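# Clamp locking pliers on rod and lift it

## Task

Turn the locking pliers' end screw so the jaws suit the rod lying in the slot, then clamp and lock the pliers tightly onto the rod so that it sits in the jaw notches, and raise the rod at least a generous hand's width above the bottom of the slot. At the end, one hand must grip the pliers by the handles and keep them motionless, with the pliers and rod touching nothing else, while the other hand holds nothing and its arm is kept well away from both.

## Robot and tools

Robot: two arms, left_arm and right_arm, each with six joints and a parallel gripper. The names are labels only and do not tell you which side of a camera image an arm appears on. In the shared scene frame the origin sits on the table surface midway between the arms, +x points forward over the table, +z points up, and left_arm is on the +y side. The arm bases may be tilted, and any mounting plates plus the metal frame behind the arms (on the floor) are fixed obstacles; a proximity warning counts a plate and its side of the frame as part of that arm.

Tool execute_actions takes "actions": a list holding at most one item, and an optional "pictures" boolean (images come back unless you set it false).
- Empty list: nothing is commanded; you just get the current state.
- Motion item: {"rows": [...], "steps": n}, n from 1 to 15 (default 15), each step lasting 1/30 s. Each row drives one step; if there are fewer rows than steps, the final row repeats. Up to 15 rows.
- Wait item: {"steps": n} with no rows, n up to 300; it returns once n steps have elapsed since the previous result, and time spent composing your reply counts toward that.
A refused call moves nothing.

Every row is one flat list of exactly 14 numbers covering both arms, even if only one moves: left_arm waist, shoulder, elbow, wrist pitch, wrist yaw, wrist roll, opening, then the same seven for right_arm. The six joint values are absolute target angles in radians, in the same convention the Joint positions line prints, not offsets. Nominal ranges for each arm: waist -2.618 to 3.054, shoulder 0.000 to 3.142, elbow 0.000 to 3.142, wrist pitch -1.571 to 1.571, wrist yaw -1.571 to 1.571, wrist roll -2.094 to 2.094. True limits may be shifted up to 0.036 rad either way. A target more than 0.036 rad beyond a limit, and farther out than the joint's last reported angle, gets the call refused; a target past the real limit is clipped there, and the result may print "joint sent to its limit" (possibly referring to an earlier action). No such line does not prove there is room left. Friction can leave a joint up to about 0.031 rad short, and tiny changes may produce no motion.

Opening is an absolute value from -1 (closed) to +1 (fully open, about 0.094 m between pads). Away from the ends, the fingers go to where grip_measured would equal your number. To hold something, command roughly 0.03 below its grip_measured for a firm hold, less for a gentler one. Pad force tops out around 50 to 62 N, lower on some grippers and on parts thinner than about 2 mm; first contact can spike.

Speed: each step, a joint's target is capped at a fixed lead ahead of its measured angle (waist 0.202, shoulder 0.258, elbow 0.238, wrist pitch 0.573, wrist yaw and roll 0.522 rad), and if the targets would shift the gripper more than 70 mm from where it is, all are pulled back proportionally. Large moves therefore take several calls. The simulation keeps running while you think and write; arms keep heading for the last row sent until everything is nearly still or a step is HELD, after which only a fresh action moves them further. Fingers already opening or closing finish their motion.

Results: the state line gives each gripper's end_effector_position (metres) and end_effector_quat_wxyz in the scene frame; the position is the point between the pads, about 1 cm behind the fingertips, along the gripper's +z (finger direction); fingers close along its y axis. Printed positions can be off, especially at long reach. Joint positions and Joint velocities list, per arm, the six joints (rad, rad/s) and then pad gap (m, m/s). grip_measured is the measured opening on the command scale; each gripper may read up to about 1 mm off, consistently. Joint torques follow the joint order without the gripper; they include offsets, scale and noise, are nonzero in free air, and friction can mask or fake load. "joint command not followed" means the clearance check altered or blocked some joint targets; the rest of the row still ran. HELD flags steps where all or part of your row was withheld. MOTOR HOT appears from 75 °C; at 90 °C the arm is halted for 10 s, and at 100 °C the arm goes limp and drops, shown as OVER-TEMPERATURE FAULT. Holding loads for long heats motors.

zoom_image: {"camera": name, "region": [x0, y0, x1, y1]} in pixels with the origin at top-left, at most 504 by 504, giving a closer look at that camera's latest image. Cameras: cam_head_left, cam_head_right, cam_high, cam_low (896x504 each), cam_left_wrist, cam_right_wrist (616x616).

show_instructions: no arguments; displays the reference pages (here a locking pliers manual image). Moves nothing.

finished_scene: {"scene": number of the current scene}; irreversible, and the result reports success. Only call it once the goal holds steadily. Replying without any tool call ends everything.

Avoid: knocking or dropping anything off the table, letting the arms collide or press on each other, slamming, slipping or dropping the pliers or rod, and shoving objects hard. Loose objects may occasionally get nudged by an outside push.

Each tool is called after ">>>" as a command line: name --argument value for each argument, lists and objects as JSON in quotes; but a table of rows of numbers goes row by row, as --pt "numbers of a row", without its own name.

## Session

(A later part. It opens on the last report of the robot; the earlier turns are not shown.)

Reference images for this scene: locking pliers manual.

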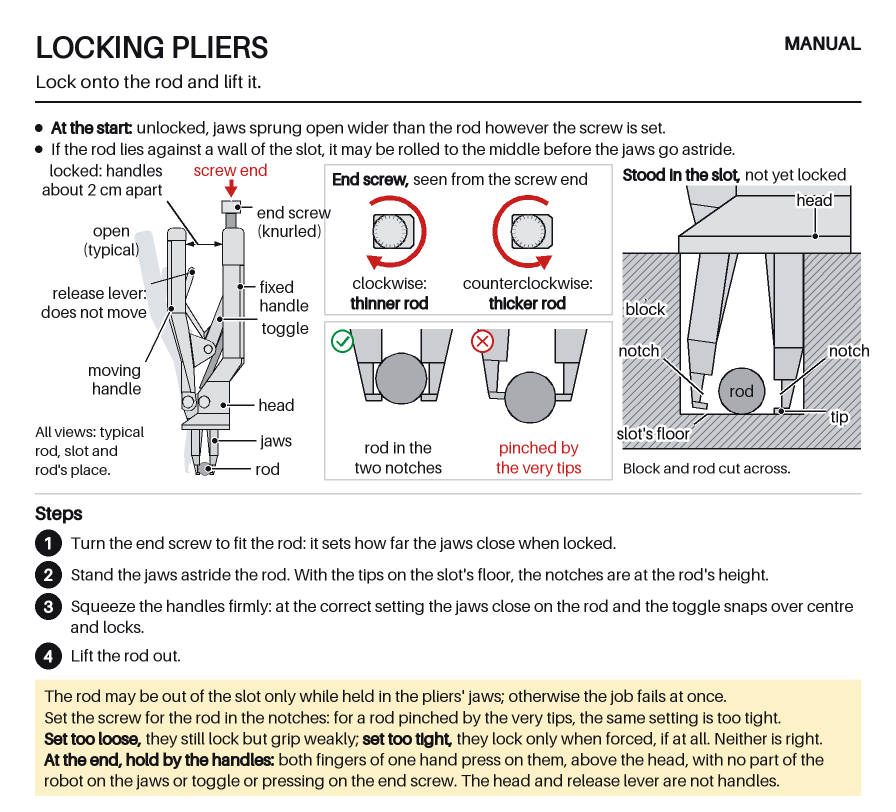

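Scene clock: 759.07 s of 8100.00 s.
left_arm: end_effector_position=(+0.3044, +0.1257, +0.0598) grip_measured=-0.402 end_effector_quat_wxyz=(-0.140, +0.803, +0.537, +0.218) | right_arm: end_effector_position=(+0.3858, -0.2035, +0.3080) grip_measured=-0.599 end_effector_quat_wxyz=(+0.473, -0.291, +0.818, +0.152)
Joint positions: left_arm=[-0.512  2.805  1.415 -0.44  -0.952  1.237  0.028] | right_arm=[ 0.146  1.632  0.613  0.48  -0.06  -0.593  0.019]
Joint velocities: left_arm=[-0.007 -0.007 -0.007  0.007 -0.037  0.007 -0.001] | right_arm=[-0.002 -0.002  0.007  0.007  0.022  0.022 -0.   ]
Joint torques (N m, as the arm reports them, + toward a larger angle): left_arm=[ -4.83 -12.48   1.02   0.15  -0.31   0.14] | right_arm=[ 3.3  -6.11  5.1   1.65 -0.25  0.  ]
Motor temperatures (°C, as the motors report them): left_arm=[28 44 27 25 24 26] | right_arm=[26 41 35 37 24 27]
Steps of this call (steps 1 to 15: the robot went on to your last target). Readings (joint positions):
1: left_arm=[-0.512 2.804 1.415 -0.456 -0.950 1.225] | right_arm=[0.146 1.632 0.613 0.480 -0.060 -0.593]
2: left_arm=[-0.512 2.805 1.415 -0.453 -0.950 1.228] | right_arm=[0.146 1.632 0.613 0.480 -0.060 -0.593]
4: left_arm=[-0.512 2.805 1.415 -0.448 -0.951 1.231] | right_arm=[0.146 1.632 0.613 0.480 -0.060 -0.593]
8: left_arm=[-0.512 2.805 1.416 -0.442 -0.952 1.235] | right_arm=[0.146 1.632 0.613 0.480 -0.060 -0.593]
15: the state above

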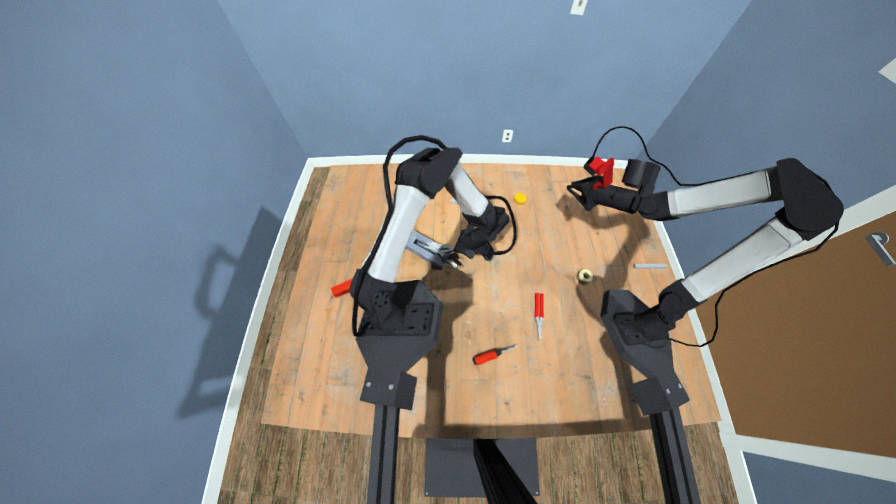

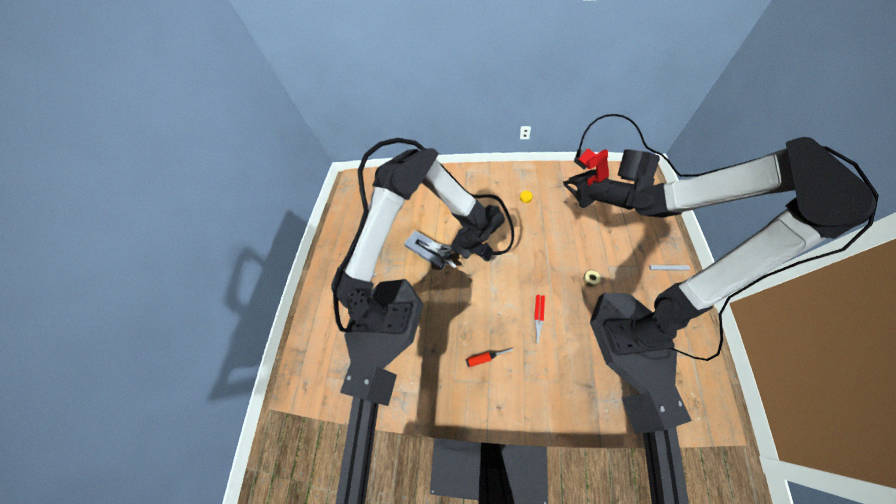

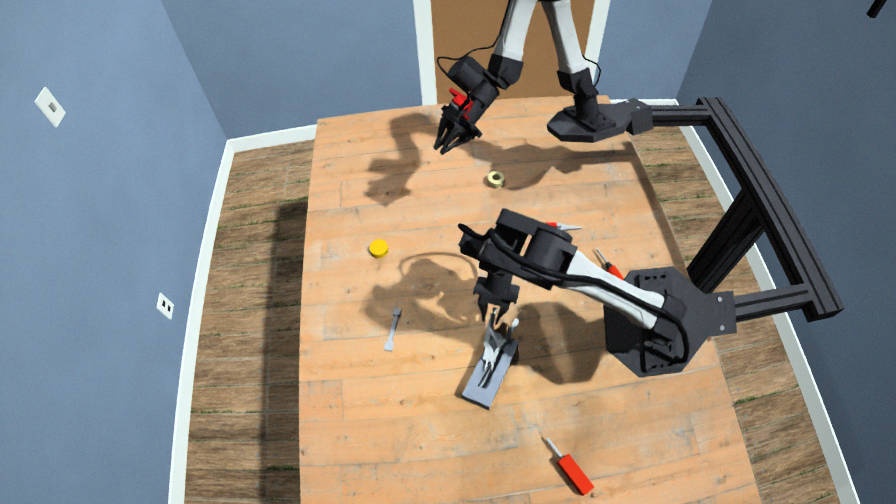

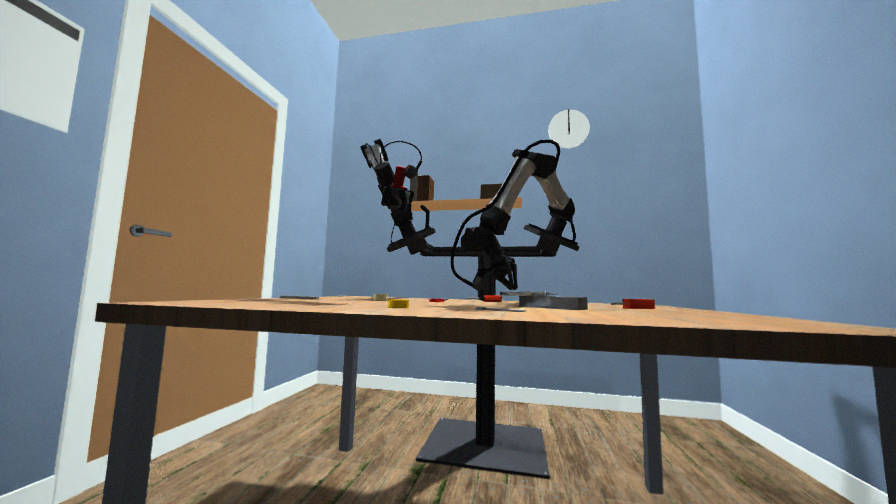

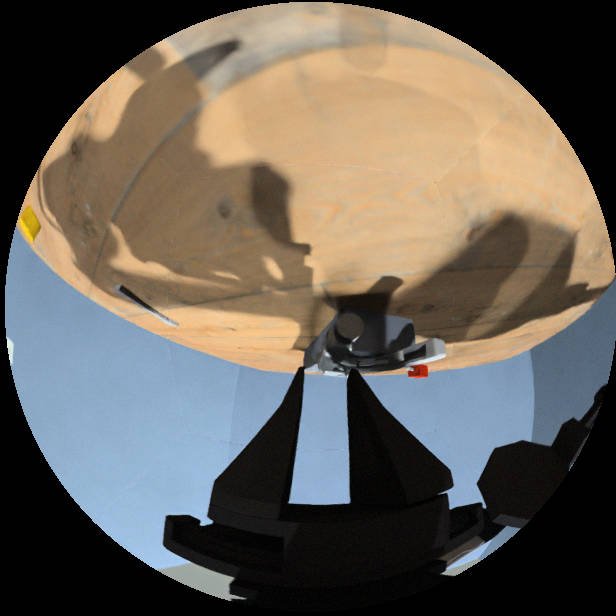

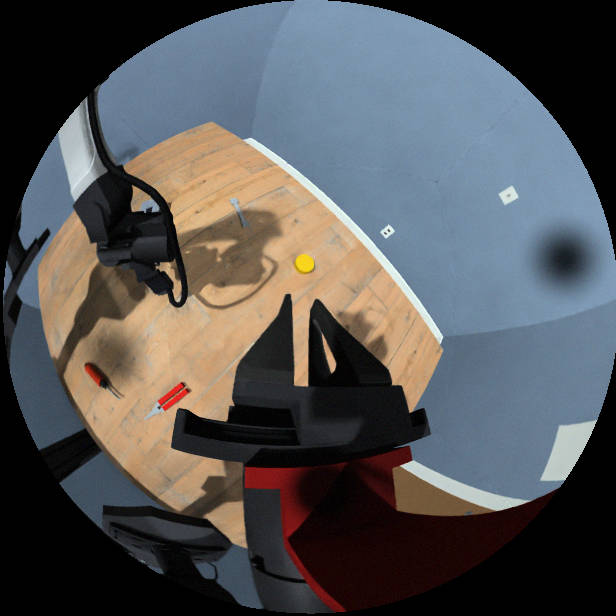

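>>> execute_actions --actions '[{"rows":[[-0.504,2.824,1.40,-0.427,-0.962,1.25,-0.4,0.15,1.64,0.6,0.455,-0.05,-0.6,-0.6],[-0.504,2.828,1.40,-0.427,-0.963,1.255,-0.4,0.15,1.64,0.6,0.455,-0.05,-0.6,-0.6],[-0.502,2.832,1.40,-0.425,-0.964,1.26,-0.4,0.15,1.64,0.6,0.455,-0.05,-0.6,-0.6],[-0.5,2.836,1.40,-0.418,-0.965,1.265,-0.4,0.15,1.64,0.6,0.455,-0.05,-0.6,-0.6],[-0.497,2.84,1.40,-0.41,-0.966,1.27,-0.4,0.15,1.64,0.6,0.455,-0.05,-0.6,-0.6],[-0.494,2.844,1.40,-0.402,-0.967,1.275,-0.4,0.15,1.64,0.6,0.455,-0.05,-0.6,-0.6],[-0.491,2.848,1.40,-0.394,-0.968,1.28,-0.4,0.15,1.64,0.6,0.455,-0.05,-0.6,-0.6],[-0.488,2.852,1.40,-0.386,-0.968,1.282,-0.4,0.15,1.64,0.6,0.455,-0.05,-0.6,-0.6],[-0.485,2.856,1.40,-0.378,-0.968,1.282,-0.4,0.15,1.64,0.6,0.455,-0.05,-0.6,-0.6],[-0.482,2.86,1.40,-0.37,-0.968,1.282,-0.4,0.15,1.64,0.6,0.455,-0.05,-0.6,-0.6],[-0.479,2.864,1.40,-0.362,-0.968,1.282,-0.4,0.15,1.64,0.6,0.455,-0.05,-0.6,-0.6]],"steps":15}]' --pictures false

>>> execute_actions --actions '[{"steps":15}]'

>>> zoom_image --camera "cam_left_wrist" --region '[250, 280, 430, 460]'

>>> zoom_image --camera "cam_low" --region '[460, 240, 570, 320]'

>>> zoom_image --camera "cam_high" --region '[450, 280, 550, 380]'

Scene clock: 777.50 s of 8100.00 s.
left_arm: end_effector_position=(+0.2992, +0.1288, +0.0432) grip_measured=-0.402 end_effector_quat_wxyz=(-0.147, +0.806, +0.531, +0.216) | right_arm: end_effector_position=(+0.3858, -0.2035, +0.3080) grip_measured=-0.599 end_effector_quat_wxyz=(+0.473, -0.291, +0.818, +0.152)
Joint positions: left_arm=[-0.493  2.848  1.416 -0.387 -0.959  1.272  0.028] | right_arm=[ 0.146  1.632  0.613  0.48  -0.06  -0.593  0.019]
Joint velocities: left_arm=[ 0.022  0.007  0.007  0.095 -0.022 -0.037  0.001] | right_arm=[ 0.002 -0.007 -0.007 -0.022 -0.037  0.037  0.001]
Joint torques (N m, as the arm reports them, + toward a larger angle): left_arm=[ -4.55 -12.37   1.64   0.19  -0.32   0.16] | right_arm=[ 3.29 -6.24  5.32  1.69 -0.26 -0.01]
Motor temperatures (°C, as the motors report them): left_arm=[29 44 27 25 24 26] | right_arm=[26 41 35 37 24 27]
Steps of this call (steps 1 to 15: the robot went on to your last target; steps 16 to 538: nothing new was sent; steps 539 to 553: all 15 steps of this action). Readings (joint positions):
539: left_arm=[-0.512 2.805 1.415 -0.439 -0.952 1.238] | right_arm=[0.146 1.632 0.613 0.480 -0.060 -0.593]
540: left_arm=[-0.512 2.805 1.415 -0.439 -0.953 1.240] | right_arm=[0.146 1.632 0.613 0.480 -0.060 -0.593]
542: left_arm=[-0.512 2.806 1.415 -0.437 -0.954 1.245] | right_arm=[0.146 1.632 0.613 0.480 -0.060 -0.593]
546: left_arm=[-0.511 2.821 1.415 -0.420 -0.958 1.260] | right_arm=[0.146 1.632 0.613 0.480 -0.060 -0.593]
553: the state above

Scene clock: 778.00 s of 8100.00 s.
left_arm: end_effector_position=(+0.3010, +0.1280, +0.0428) grip_measured=-0.402 end_effector_quat_wxyz=(-0.143, +0.805, +0.533, +0.218) | right_arm: end_effector_position=(+0.3858, -0.2035, +0.3080) grip_measured=-0.599 end_effector_quat_wxyz=(+0.473, -0.291, +0.818, +0.152)
Joint positions: left_arm=[-0.492  2.848  1.415 -0.374 -0.96   1.275  0.028] | right_arm=[ 0.146  1.632  0.613  0.48  -0.06  -0.593  0.019]
Joint velocities: left_arm=[ 0.012  0.017  0.007 -0.051 -0.022 -0.11   0.001] | right_arm=[-0.012 -0.012 -0.007 -0.022 -0.007 -0.007 -0.001]
Joint torques (N m, as the arm reports them, + toward a larger angle): left_arm=[ -4.52 -12.35   1.69   0.18  -0.31   0.18] | right_arm=[ 3.26 -6.36  5.26  1.68 -0.25 -0.03]
Motor temperatures (°C, as the motors report them): left_arm=[29 44 27 25 24 26] | right_arm=[26 41 35 37 24 27]
Steps of this call (steps 1 to 15: the robot went on to your last target). Readings (joint positions):
1: left_arm=[-0.492 2.848 1.416 -0.385 -0.959 1.273] | right_arm=[0.146 1.632 0.613 0.480 -0.060 -0.593]
2: left_arm=[-0.492 2.848 1.416 -0.383 -0.959 1.273] | right_arm=[0.146 1.632 0.613 0.480 -0.060 -0.593]
4: left_arm=[-0.492 2.848 1.415 -0.379 -0.959 1.274] | right_arm=[0.146 1.632 0.613 0.480 -0.060 -0.593]
8: left_arm=[-0.492 2.848 1.415 -0.376 -0.960 1.275] | right_arm=[0.146 1.632 0.613 0.480 -0.060 -0.593]
15: the state above

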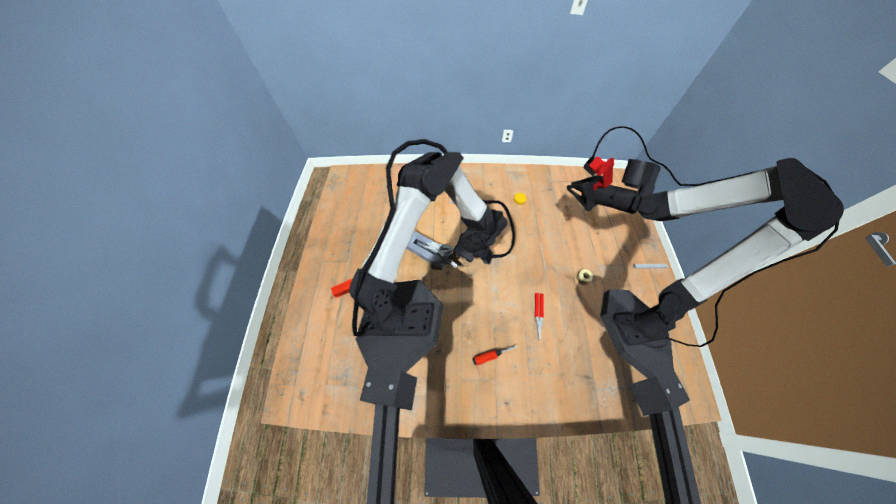

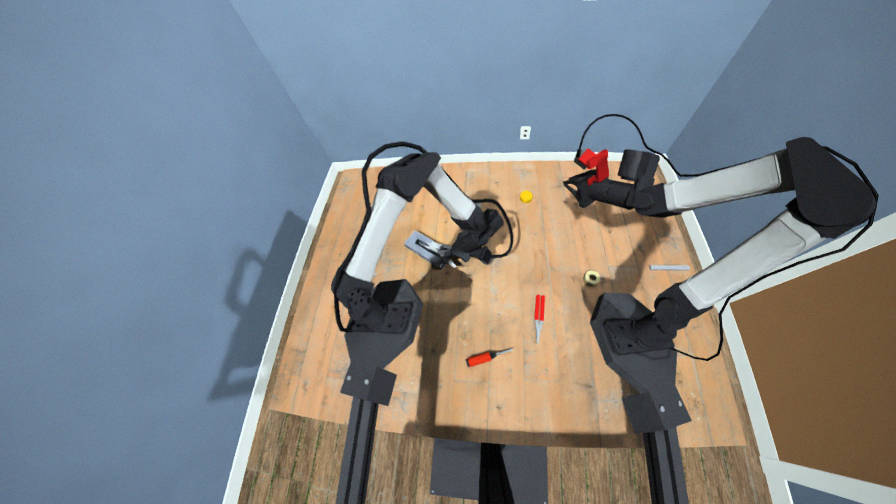

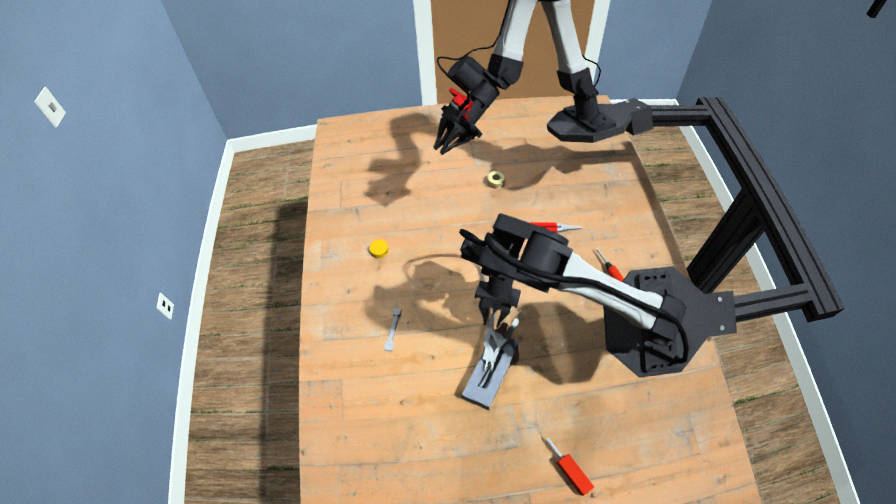

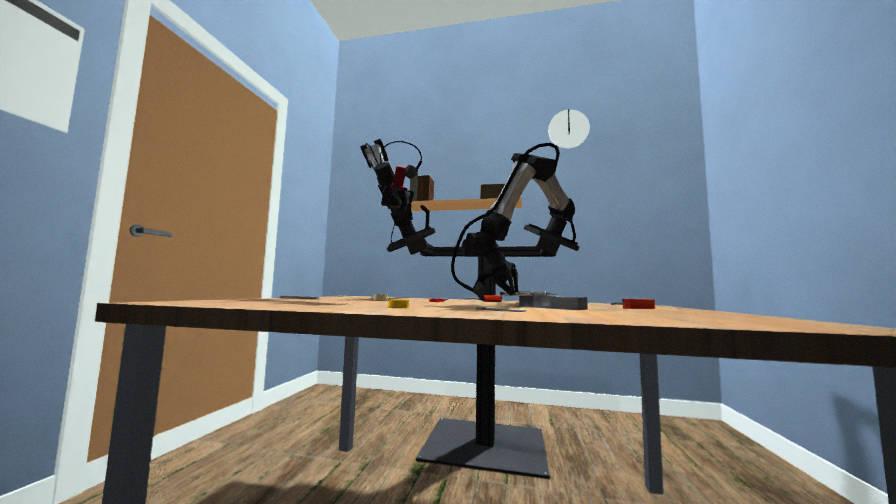

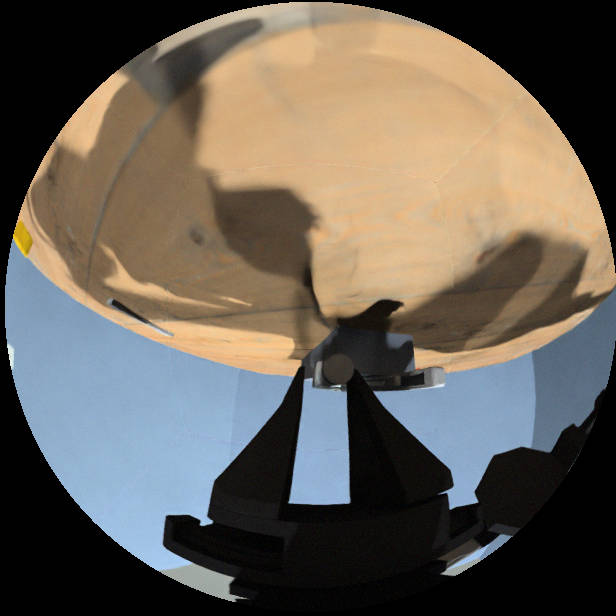

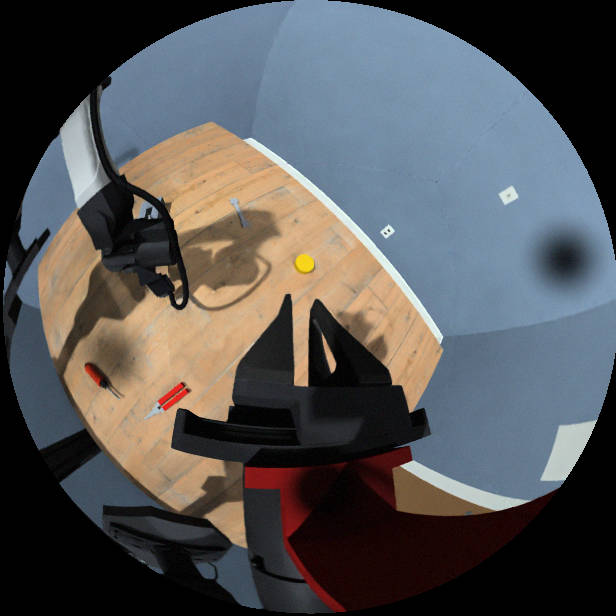

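Region (250, 280, 430, 460) of cam_left_wrist's 616x616 image, scaled by 2.800, with more detail than that image has.

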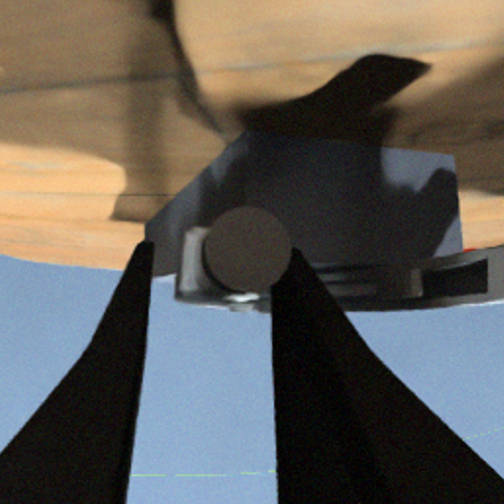

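Region (460, 240, 570, 320) of cam_low's 896x504 image, scaled by 4.582, with more detail than that image has; it fills the top 367 rows of this view, and the rest is white.

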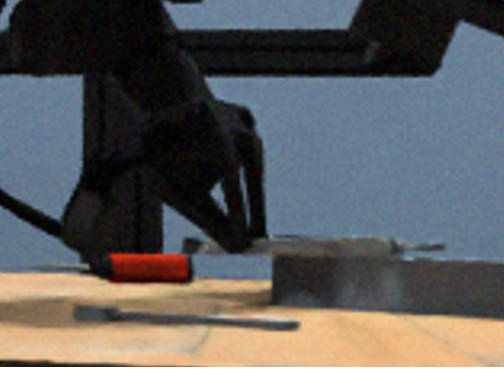

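Region (450, 280, 550, 380) of cam_high's 896x504 image, scaled by 5.040, with more detail than that image has.

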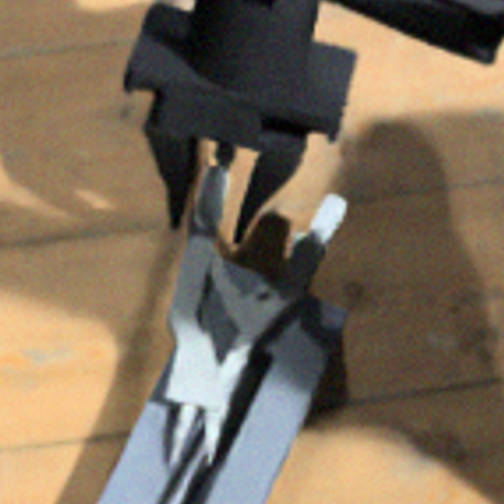

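>>> execute_actions --actions '[{"rows":[[-0.477,2.867,1.40,-0.356,-0.968,1.285,-0.42,0.15,1.64,0.6,0.455,-0.05,-0.6,-0.6],[-0.475,2.87,1.40,-0.35,-0.968,1.285,-0.44,0.15,1.64,0.6,0.455,-0.05,-0.6,-0.6],[-0.474,2.873,1.40,-0.345,-0.968,1.285,-0.46,0.15,1.64,0.6,0.455,-0.05,-0.6,-0.6],[-0.474,2.873,1.40,-0.345,-0.968,1.285,-0.48,0.15,1.64,0.6,0.455,-0.05,-0.6,-0.6],[-0.474,2.873,1.40,-0.345,-0.968,1.285,-0.5,0.15,1.64,0.6,0.455,-0.05,-0.6,-0.6],[-0.474,2.873,1.40,-0.345,-0.968,1.285,-0.52,0.15,1.64,0.6,0.455,-0.05,-0.6,-0.6],[-0.474,2.873,1.40,-0.345,-0.968,1.285,-0.54,0.15,1.64,0.6,0.455,-0.05,-0.6,-0.6],[-0.474,2.873,1.40,-0.345,-0.968,1.285,-0.56,0.15,1.64,0.6,0.455,-0.05,-0.6,-0.6],[-0.474,2.873,1.40,-0.345,-0.968,1.285,-0.58,0.15,1.64,0.6,0.455,-0.05,-0.6,-0.6],[-0.474,2.873,1.40,-0.345,-0.968,1.285,-0.6,0.15,1.64,0.6,0.455,-0.05,-0.6,-0.6],[-0.474,2.873,1.40,-0.345,-0.968,1.285,-0.62,0.15,1.64,0.6,0.455,-0.05,-0.6,-0.6],[-0.474,2.873,1.40,-0.345,-0.968,1.285,-0.64,0.15,1.64,0.6,0.455,-0.05,-0.6,-0.6],[-0.474,2.873,1.40,-0.345,-0.968,1.285,-0.66,0.15,1.64,0.6,0.455,-0.05,-0.6,-0.6],[-0.474,2.873,1.40,-0.345,-0.968,1.285,-0.675,0.15,1.64,0.6,0.455,-0.05,-0.6,-0.6],[-0.474,2.873,1.40,-0.345,-0.968,1.285,-0.69,0.15,1.64,0.6,0.455,-0.05,-0.6,-0.6]],"steps":15}]' --pictures false

>>> execute_actions --actions '[{"rows":[[-0.474,2.873,1.40,-0.345,-0.968,1.285,-0.7,0.15,1.64,0.6,0.455,-0.05,-0.6,-0.6],[-0.474,2.873,1.40,-0.345,-0.968,1.285,-0.71,0.15,1.64,0.6,0.455,-0.05,-0.6,-0.6],[-0.474,2.873,1.40,-0.345,-0.968,1.285,-0.72,0.15,1.64,0.6,0.455,-0.05,-0.6,-0.6],[-0.474,2.873,1.40,-0.345,-0.968,1.285,-0.73,0.15,1.64,0.6,0.455,-0.05,-0.6,-0.6],[-0.474,2.873,1.40,-0.345,-0.968,1.285,-0.74,0.15,1.64,0.6,0.455,-0.05,-0.6,-0.6],[-0.474,2.873,1.40,-0.345,-0.968,1.285,-0.75,0.15,1.64,0.6,0.455,-0.05,-0.6,-0.6]],"steps":12}]' --pictures false

Scene clock: 793.27 s of 8100.00 s.
left_arm: end_effector_position=(+0.3033, +0.1263, +0.0424) grip_measured=-0.680 end_effector_quat_wxyz=(-0.138, +0.803, +0.537, +0.220) | right_arm: end_effector_position=(+0.3858, -0.2035, +0.3080) grip_measured=-0.599 end_effector_quat_wxyz=(+0.473, -0.291, +0.818, +0.152)
Joint positions: left_arm=[-0.492  2.848  1.415 -0.358 -0.96   1.278  0.015] | right_arm=[ 0.146  1.632  0.613  0.48  -0.06  -0.593  0.019]
Joint velocities: left_arm=[ 0.002 -0.007  0.007  0.007  0.051 -0.037 -0.016] | right_arm=[ 0.007 -0.007  0.007 -0.007 -0.022  0.007 -0.001]
Joint torques (N m, as the arm reports them, + toward a larger angle): left_arm=[ -4.12 -11.53   1.66   0.21  -0.31   0.15] | right_arm=[ 3.05 -6.33  5.42  1.67 -0.21 -0.03]
Motor temperatures (°C, as the motors report them): left_arm=[29 44 27 25 24 26] | right_arm=[26 41 35 37 24 27]
Steps of this call (steps 1 to 15: the robot went on to your last target; steps 16 to 443: nothing new was sent; steps 444 to 458: all 15 steps of this action). Readings (joint positions):
444: left_arm=[-0.492 2.848 1.415 -0.373 -0.960 1.276] | right_arm=[0.146 1.632 0.613 0.480 -0.060 -0.593]
445: left_arm=[-0.492 2.848 1.415 -0.372 -0.960 1.276] | right_arm=[0.146 1.632 0.613 0.480 -0.060 -0.593]
447: left_arm=[-0.492 2.848 1.415 -0.367 -0.960 1.277] | right_arm=[0.146 1.632 0.613 0.480 -0.060 -0.593]
451: left_arm=[-0.492 2.848 1.415 -0.361 -0.960 1.278] | right_arm=[0.146 1.632 0.613 0.480 -0.060 -0.593]
458: the state above

Scene clock: 793.67 s of 8100.00 s.
left_arm: end_effector_position=(+0.3029, +0.1267, +0.0419) grip_measured=-0.729 end_effector_quat_wxyz=(-0.139, +0.803, +0.535, +0.221) | right_arm: end_effector_position=(+0.3858, -0.2035, +0.3080) grip_measured=-0.599 end_effector_quat_wxyz=(+0.473, -0.291, +0.818, +0.152)
Joint positions: left_arm=[-0.492  2.85   1.415 -0.357 -0.963  1.279  0.013] | right_arm=[ 0.146  1.632  0.613  0.48  -0.06  -0.593  0.019]
Joint velocities: left_arm=[-0.017 -0.002 -0.012  0.081 -0.066 -0.037 -0.001] | right_arm=[-0.017 -0.007 -0.002  0.066 -0.007 -0.022  0.001]
Joint torques (N m, as the arm reports them, + toward a larger angle): left_arm=[ -4.09 -11.73   1.69   0.22  -0.29   0.15] | right_arm=[ 3.4  -6.06  5.18  1.63 -0.26  0.02]
Motor temperatures (°C, as the motors report them): left_arm=[29 44 26 25 24 26] | right_arm=[26 41 35 37 24 27]
Steps of this call (steps 1 to 12: all 12 steps of this action). Readings (joint positions):
1: left_arm=[-0.492 2.848 1.415 -0.358 -0.960 1.278] | right_arm=[0.146 1.632 0.613 0.480 -0.060 -0.593]
2: left_arm=[-0.492 2.849 1.415 -0.358 -0.960 1.278] | right_arm=[0.146 1.632 0.613 0.480 -0.060 -0.593]
4: left_arm=[-0.492 2.850 1.415 -0.358 -0.962 1.279] | right_arm=[0.146 1.632 0.613 0.480 -0.060 -0.593]
8: left_arm=[-0.492 2.850 1.415 -0.357 -0.963 1.279] | right_arm=[0.146 1.632 0.613 0.480 -0.060 -0.593]
12: the state above

>>> execute_actions --actions '[]'

Scene clock: 853.67 s of 8100.00 s.
left_arm: end_effector_position=(+0.3029, +0.1267, +0.0419) grip_measured=-0.729 end_effector_quat_wxyz=(-0.139, +0.803, +0.535, +0.221) | right_arm: end_effector_position=(+0.3858, -0.2035, +0.3080) grip_measured=-0.599 end_effector_quat_wxyz=(+0.473, -0.291, +0.818, +0.152)
Joint positions: left_arm=[-0.492  2.85   1.415 -0.357 -0.963  1.28   0.013] | right_arm=[ 0.146  1.632  0.613  0.48  -0.06  -0.593  0.019]
Joint velocities: left_arm=[-0.017 -0.002 -0.002  0.051 -0.066 -0.051 -0.001] | right_arm=[ 0.002  0.012 -0.007  0.007 -0.007  0.007 -0.001]
Joint torques (N m, as the arm reports them, + toward a larger angle): left_arm=[ -4.1  -11.72   1.69   0.21  -0.28   0.15] | right_arm=[ 3.33 -6.16  5.23  1.65 -0.26 -0.03]
Motor temperatures (°C, as the motors report them): left_arm=[28 43 26 25 24 26] | right_arm=[26 40 35 37 24 27]
Steps of this call (steps 1 to 15: the robot went on to your last target; steps 16 to 1800: nothing new was sent). Readings (joint positions):
1: left_arm=[-0.492 2.850 1.415 -0.357 -0.963 1.279] | right_arm=[0.146 1.632 0.613 0.480 -0.060 -0.593]
2: left_arm=[-0.492 2.850 1.416 -0.357 -0.963 1.279] | right_arm=[0.146 1.632 0.613 0.480 -0.060 -0.593]
4: left_arm=[-0.492 2.850 1.415 -0.357 -0.963 1.279] | right_arm=[0.146 1.632 0.613 0.480 -0.060 -0.593]
8: left_arm=[-0.492 2.850 1.415 -0.357 -0.963 1.279] | right_arm=[0.146 1.632 0.613 0.480 -0.060 -0.593]
1800: the state above
All arms were judged still, so your last target was given up. Only a new action makes them travel on or press farther. Fingers that are still opening or closing keep moving.

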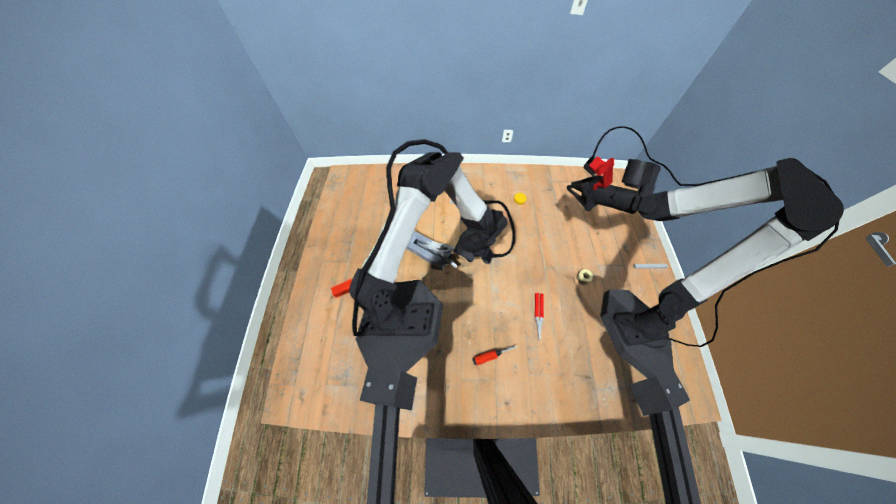

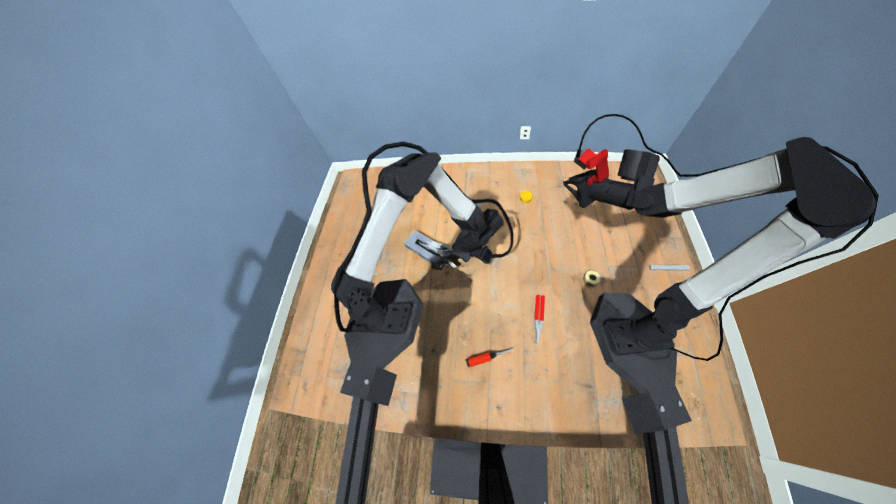

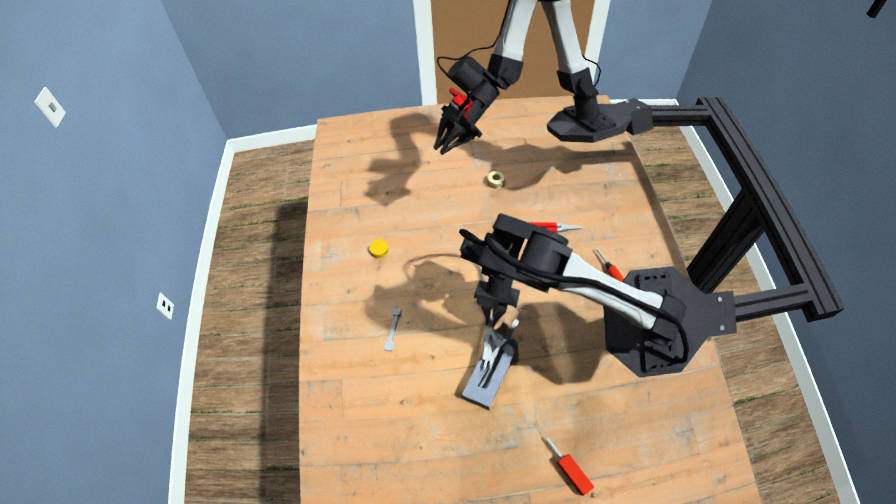

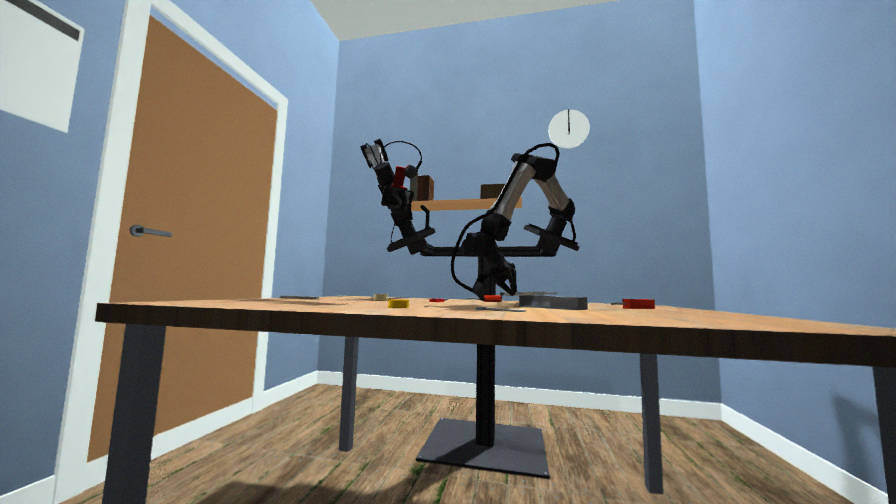

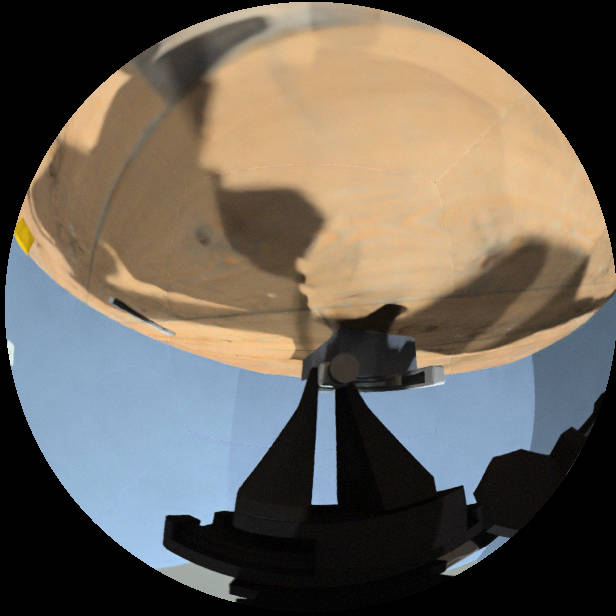

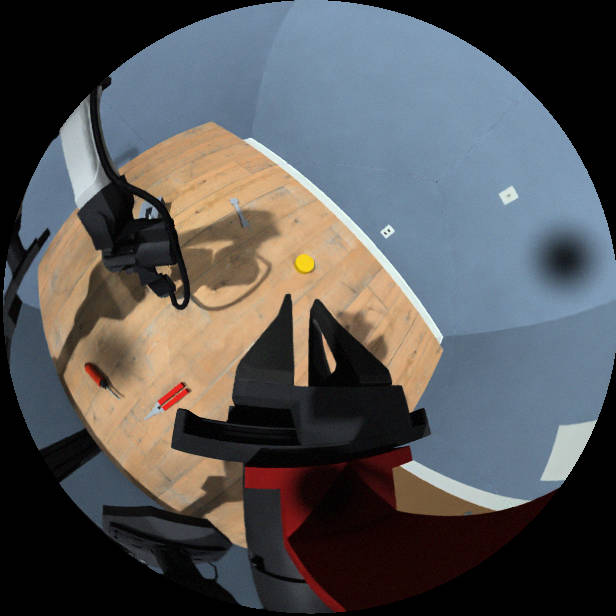

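>>> execute_actions --actions '[{"rows":[[-0.492,2.85,1.415,-0.357,-0.963,1.28,-0.7,0.15,1.64,0.6,0.455,-0.05,-0.6,-0.6],[-0.492,2.85,1.415,-0.357,-0.963,1.28,-0.65,0.15,1.64,0.6,0.455,-0.05,-0.6,-0.6],[-0.492,2.85,1.415,-0.357,-0.963,1.28,-0.6,0.15,1.64,0.6,0.455,-0.05,-0.6,-0.6],[-0.492,2.85,1.415,-0.357,-0.963,1.28,-0.55,0.15,1.64,0.6,0.455,-0.05,-0.6,-0.6],[-0.492,2.85,1.415,-0.357,-0.963,1.28,-0.5,0.15,1.64,0.6,0.455,-0.05,-0.6,-0.6],[-0.492,2.85,1.415,-0.357,-0.963,1.28,-0.5,0.15,1.64,0.6,0.455,-0.05,-0.6,-0.6],[-0.492,2.85,1.415,-0.357,-0.963,1.28,-0.5,0.15,1.64,0.6,0.455,-0.05,-0.6,-0.6],[-0.51,2.83,1.435,-0.39,-0.955,1.26,-0.5,0.15,1.64,0.6,0.455,-0.05,-0.6,-0.6],[-0.52,2.825,1.44,-0.415,-0.95,1.245,-0.5,0.15,1.64,0.6,0.455,-0.05,-0.6,-0.6],[-0.535,2.815,1.445,-0.44,-0.945,1.225,-0.5,0.15,1.64,0.6,0.455,-0.05,-0.6,-0.6],[-0.55,2.81,1.45,-0.47,-0.94,1.205,-0.5,0.15,1.64,0.6,0.455,-0.05,-0.6,-0.6],[-0.56,2.80,1.455,-0.495,-0.935,1.185,-0.5,0.15,1.64,0.6,0.455,-0.05,-0.6,-0.6],[-0.575,2.795,1.46,-0.52,-0.93,1.165,-0.5,0.15,1.64,0.6,0.455,-0.05,-0.6,-0.6],[-0.585,2.79,1.465,-0.545,-0.925,1.15,-0.5,0.15,1.64,0.6,0.455,-0.05,-0.6,-0.6]]}]' --pictures false

>>> execute_actions --actions '[{"rows":[[-0.585,2.79,1.465,-0.545,-0.925,1.15,-0.5,0.15,1.64,0.6,0.455,-0.05,-0.6,-0.6],[-0.585,2.79,1.465,-0.545,-0.925,1.15,-0.5,0.15,1.64,0.6,0.455,-0.05,-0.6,-0.6],[-0.585,2.79,1.465,-0.545,-0.925,1.15,-0.5,0.15,1.64,0.6,0.455,-0.05,-0.6,-0.6],[-0.585,2.79,1.465,-0.545,-0.925,1.15,-0.5,0.15,1.64,0.6,0.455,-0.05,-0.6,-0.6],[-0.585,2.79,1.465,-0.545,-0.925,1.0,-0.5,0.15,1.64,0.6,0.455,-0.05,-0.6,-0.6],[-0.585,2.79,1.465,-0.545,-0.925,-1.995,-0.5,0.15,1.64,0.6,0.455,-0.05,-0.6,-0.6]]}]' --pictures false

>>> execute_actions --actions '[{"steps":45}]'

Scene clock: 875.50 s of 8100.00 s.
left_arm: end_effector_position=(+0.3064, +0.1071, +0.0702) grip_measured=-0.502 end_effector_quat_wxyz=(-0.122, +0.805, +0.535, +0.226) | right_arm: end_effector_position=(+0.3858, -0.2035, +0.3080) grip_measured=-0.599 end_effector_quat_wxyz=(+0.473, -0.291, +0.818, +0.152)
Joint positions: left_arm=[-0.562  2.805  1.443 -0.467 -0.947  1.204  0.023] | right_arm=[ 0.146  1.632  0.613  0.48  -0.06  -0.593  0.019]
Joint velocities: left_arm=[-0.432 -0.237  0.144 -0.432  0.095 -0.315 -0.002] | right_arm=[-0.012 -0.002  0.012  0.007 -0.037  0.037 -0.   ]
Joint torques (N m, as the arm reports them, + toward a larger angle): left_arm=[ -5.42 -14.37   4.76  -0.09  -0.14   0.03] | right_arm=[ 3.04 -6.42  5.    1.62 -0.22 -0.02]
Motor temperatures (°C, as the motors report them): left_arm=[28 43 26 25 24 26] | right_arm=[26 40 35 37 24 27]
Steps of this call (steps 1 to 640: nothing new was sent; steps 641 to 655: all 15 steps of this action). Readings (joint positions):
641: left_arm=[-0.492 2.850 1.415 -0.357 -0.963 1.280] | right_arm=[0.146 1.632 0.613 0.480 -0.060 -0.593]
642: left_arm=[-0.492 2.850 1.415 -0.357 -0.963 1.280] | right_arm=[0.146 1.632 0.613 0.480 -0.060 -0.593]
644: left_arm=[-0.492 2.850 1.415 -0.357 -0.963 1.280] | right_arm=[0.146 1.632 0.613 0.480 -0.060 -0.593]
648: left_arm=[-0.493 2.849 1.416 -0.359 -0.963 1.277] | right_arm=[0.146 1.632 0.613 0.480 -0.060 -0.593]
655: the state above

Scene clock: 876.00 s of 8100.00 s.
left_arm: end_effector_position=(+0.3044, +0.1004, +0.0823) grip_measured=-0.502 end_effector_quat_wxyz=(+0.000, +0.458, +0.852, +0.254) | right_arm: end_effector_position=(+0.3858, -0.2035, +0.3080) grip_measured=-0.599 end_effector_quat_wxyz=(+0.473, -0.291, +0.818, +0.152)
Joint positions: left_arm=[-0.591  2.786  1.455 -0.529 -0.935  0.18   0.023] | right_arm=[ 0.146  1.632  0.613  0.48  -0.06  -0.593  0.019]
Joint velocities: left_arm=[ 0.002 -0.002  0.002 -0.066  0.037 -2.908 -0.   ] | right_arm=[ 0.002 -0.012  0.007  0.007  0.022  0.037 -0.001]
Joint torques (N m, as the arm reports them, + toward a larger angle): left_arm=[ -5.02 -14.05   4.9   -0.04  -0.17   0.07] | right_arm=[ 3.09 -5.97  5.24  1.66 -0.22  0.  ]
Motor temperatures (°C, as the motors report them): left_arm=[28 43 26 25 24 26] | right_arm=[26 40 35 37 24 27]
Steps of this call (steps 1 to 15: all 15 steps of this action). Readings (joint positions):
1: left_arm=[-0.574 2.797 1.448 -0.479 -0.945 1.195] | right_arm=[0.146 1.632 0.613 0.480 -0.060 -0.593]
2: left_arm=[-0.583 2.792 1.451 -0.487 -0.943 1.187] | right_arm=[0.146 1.632 0.613 0.480 -0.060 -0.593]
4: left_arm=[-0.591 2.787 1.455 -0.499 -0.940 1.176] | right_arm=[0.146 1.632 0.613 0.480 -0.060 -0.593]
8: left_arm=[-0.591 2.786 1.455 -0.520 -0.936 0.870] | right_arm=[0.146 1.632 0.613 0.480 -0.060 -0.593]
15: the state above

Scene clock: 877.50 s of 8100.00 s.
left_arm: end_effector_position=(+0.3037, +0.1010, +0.0824) grip_measured=-0.502 end_effector_quat_wxyz=(+0.224, -0.537, +0.804, +0.121) | right_arm: end_effector_position=(+0.3858, -0.2035, +0.3080) grip_measured=-0.599 end_effector_quat_wxyz=(+0.473, -0.291, +0.818, +0.152)
Joint positions: left_arm=[-0.591  2.786  1.455 -0.534 -0.935 -1.987  0.023] | right_arm=[ 0.146  1.632  0.613  0.48  -0.06  -0.593  0.019]
Joint velocities: left_arm=[ 0.012 -0.007  0.002 -0.022 -0.037  0.051 -0.   ] | right_arm=[-0.002 -0.007  0.007 -0.066  0.051  0.066 -0.   ]
Joint torques (N m, as the arm reports them, + toward a larger angle): left_arm=[ -5.04 -13.91   4.7   -0.14  -0.24   0.04] | right_arm=[ 3.15 -6.29  5.16  1.68 -0.24 -0.01]
Motor temperatures (°C, as the motors report them): left_arm=[28 43 26 25 24 26] | right_arm=[26 40 35 37 24 27]
Steps of this call (steps 1 to 45: the robot went on to your last target). Readings (joint positions):
1: left_arm=[-0.591 2.786 1.455 -0.529 -0.935 0.082] | right_arm=[0.146 1.632 0.613 0.480 -0.060 -0.593]
2: left_arm=[-0.591 2.786 1.455 -0.530 -0.935 -0.017] | right_arm=[0.146 1.632 0.613 0.480 -0.060 -0.593]
4: left_arm=[-0.591 2.786 1.455 -0.530 -0.935 -0.214] | right_arm=[0.146 1.632 0.613 0.480 -0.060 -0.593]
8: left_arm=[-0.591 2.786 1.455 -0.531 -0.935 -0.608] | right_arm=[0.146 1.632 0.613 0.480 -0.060 -0.593]
45: the state above

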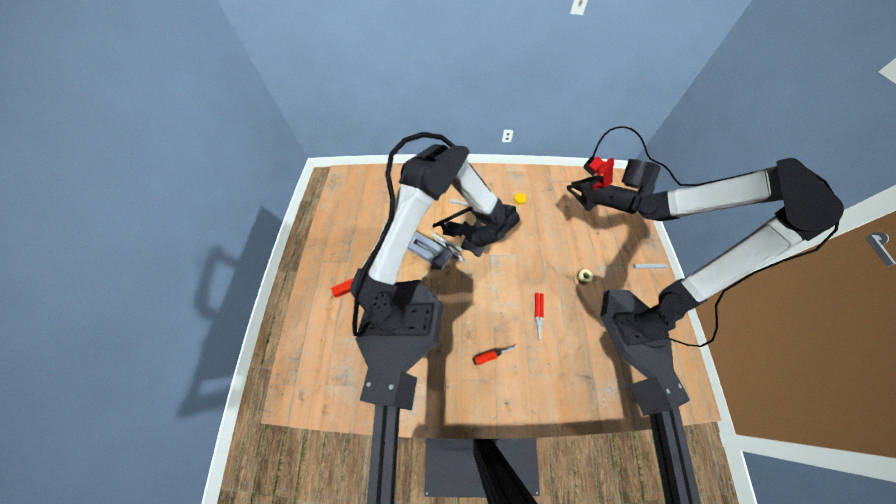

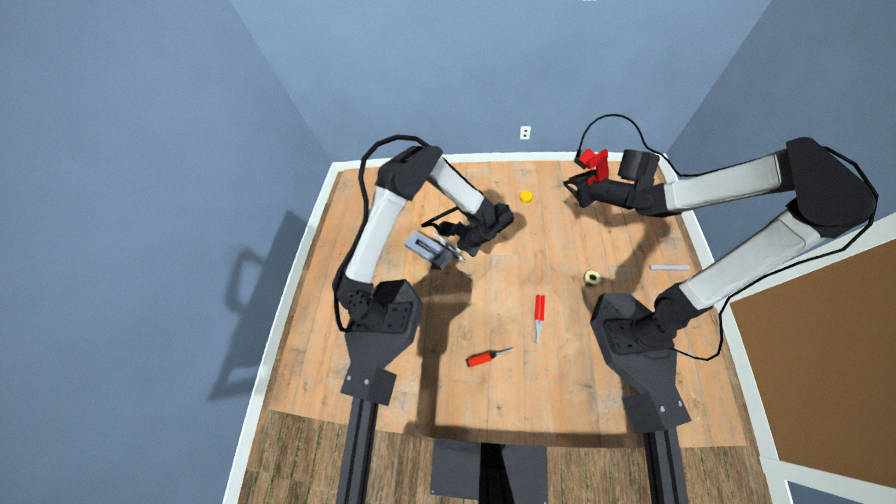

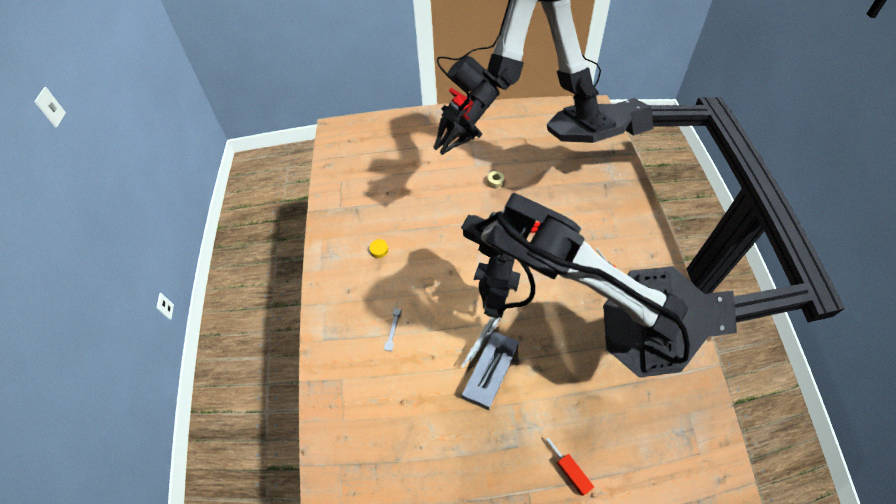

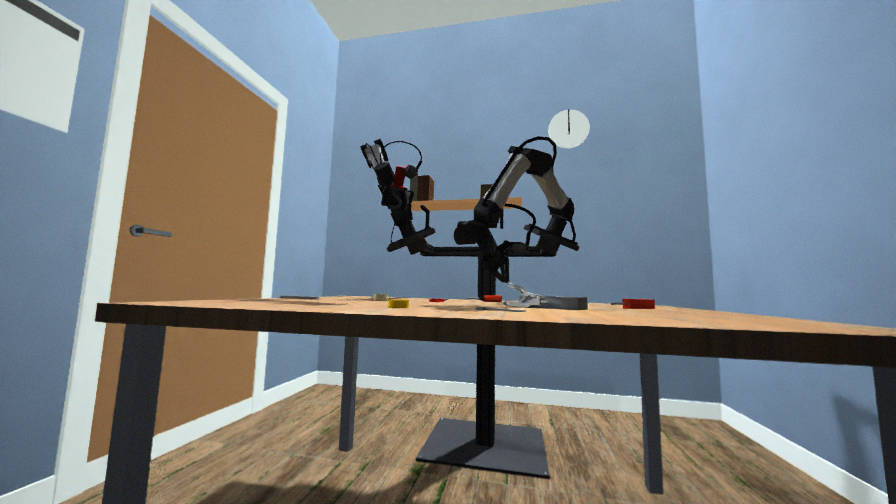

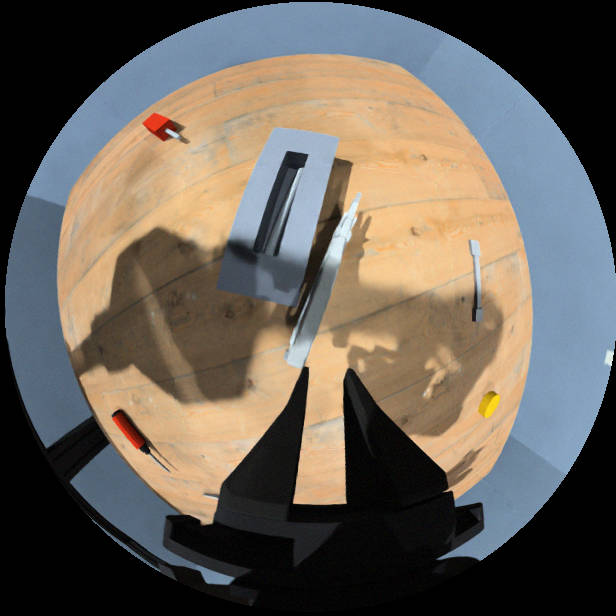

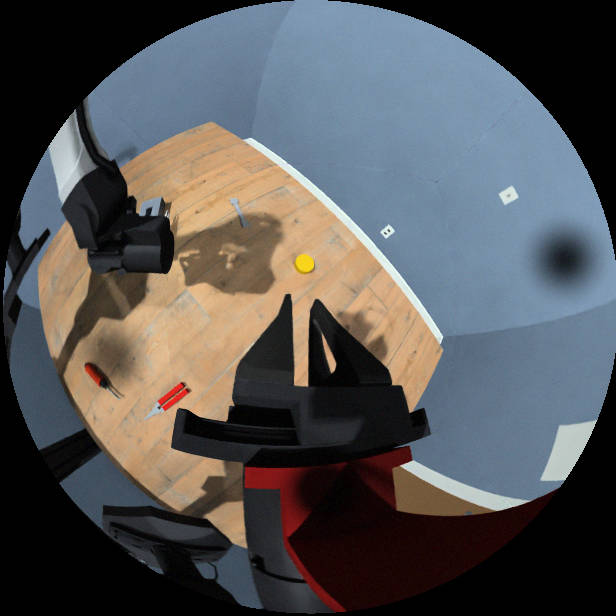

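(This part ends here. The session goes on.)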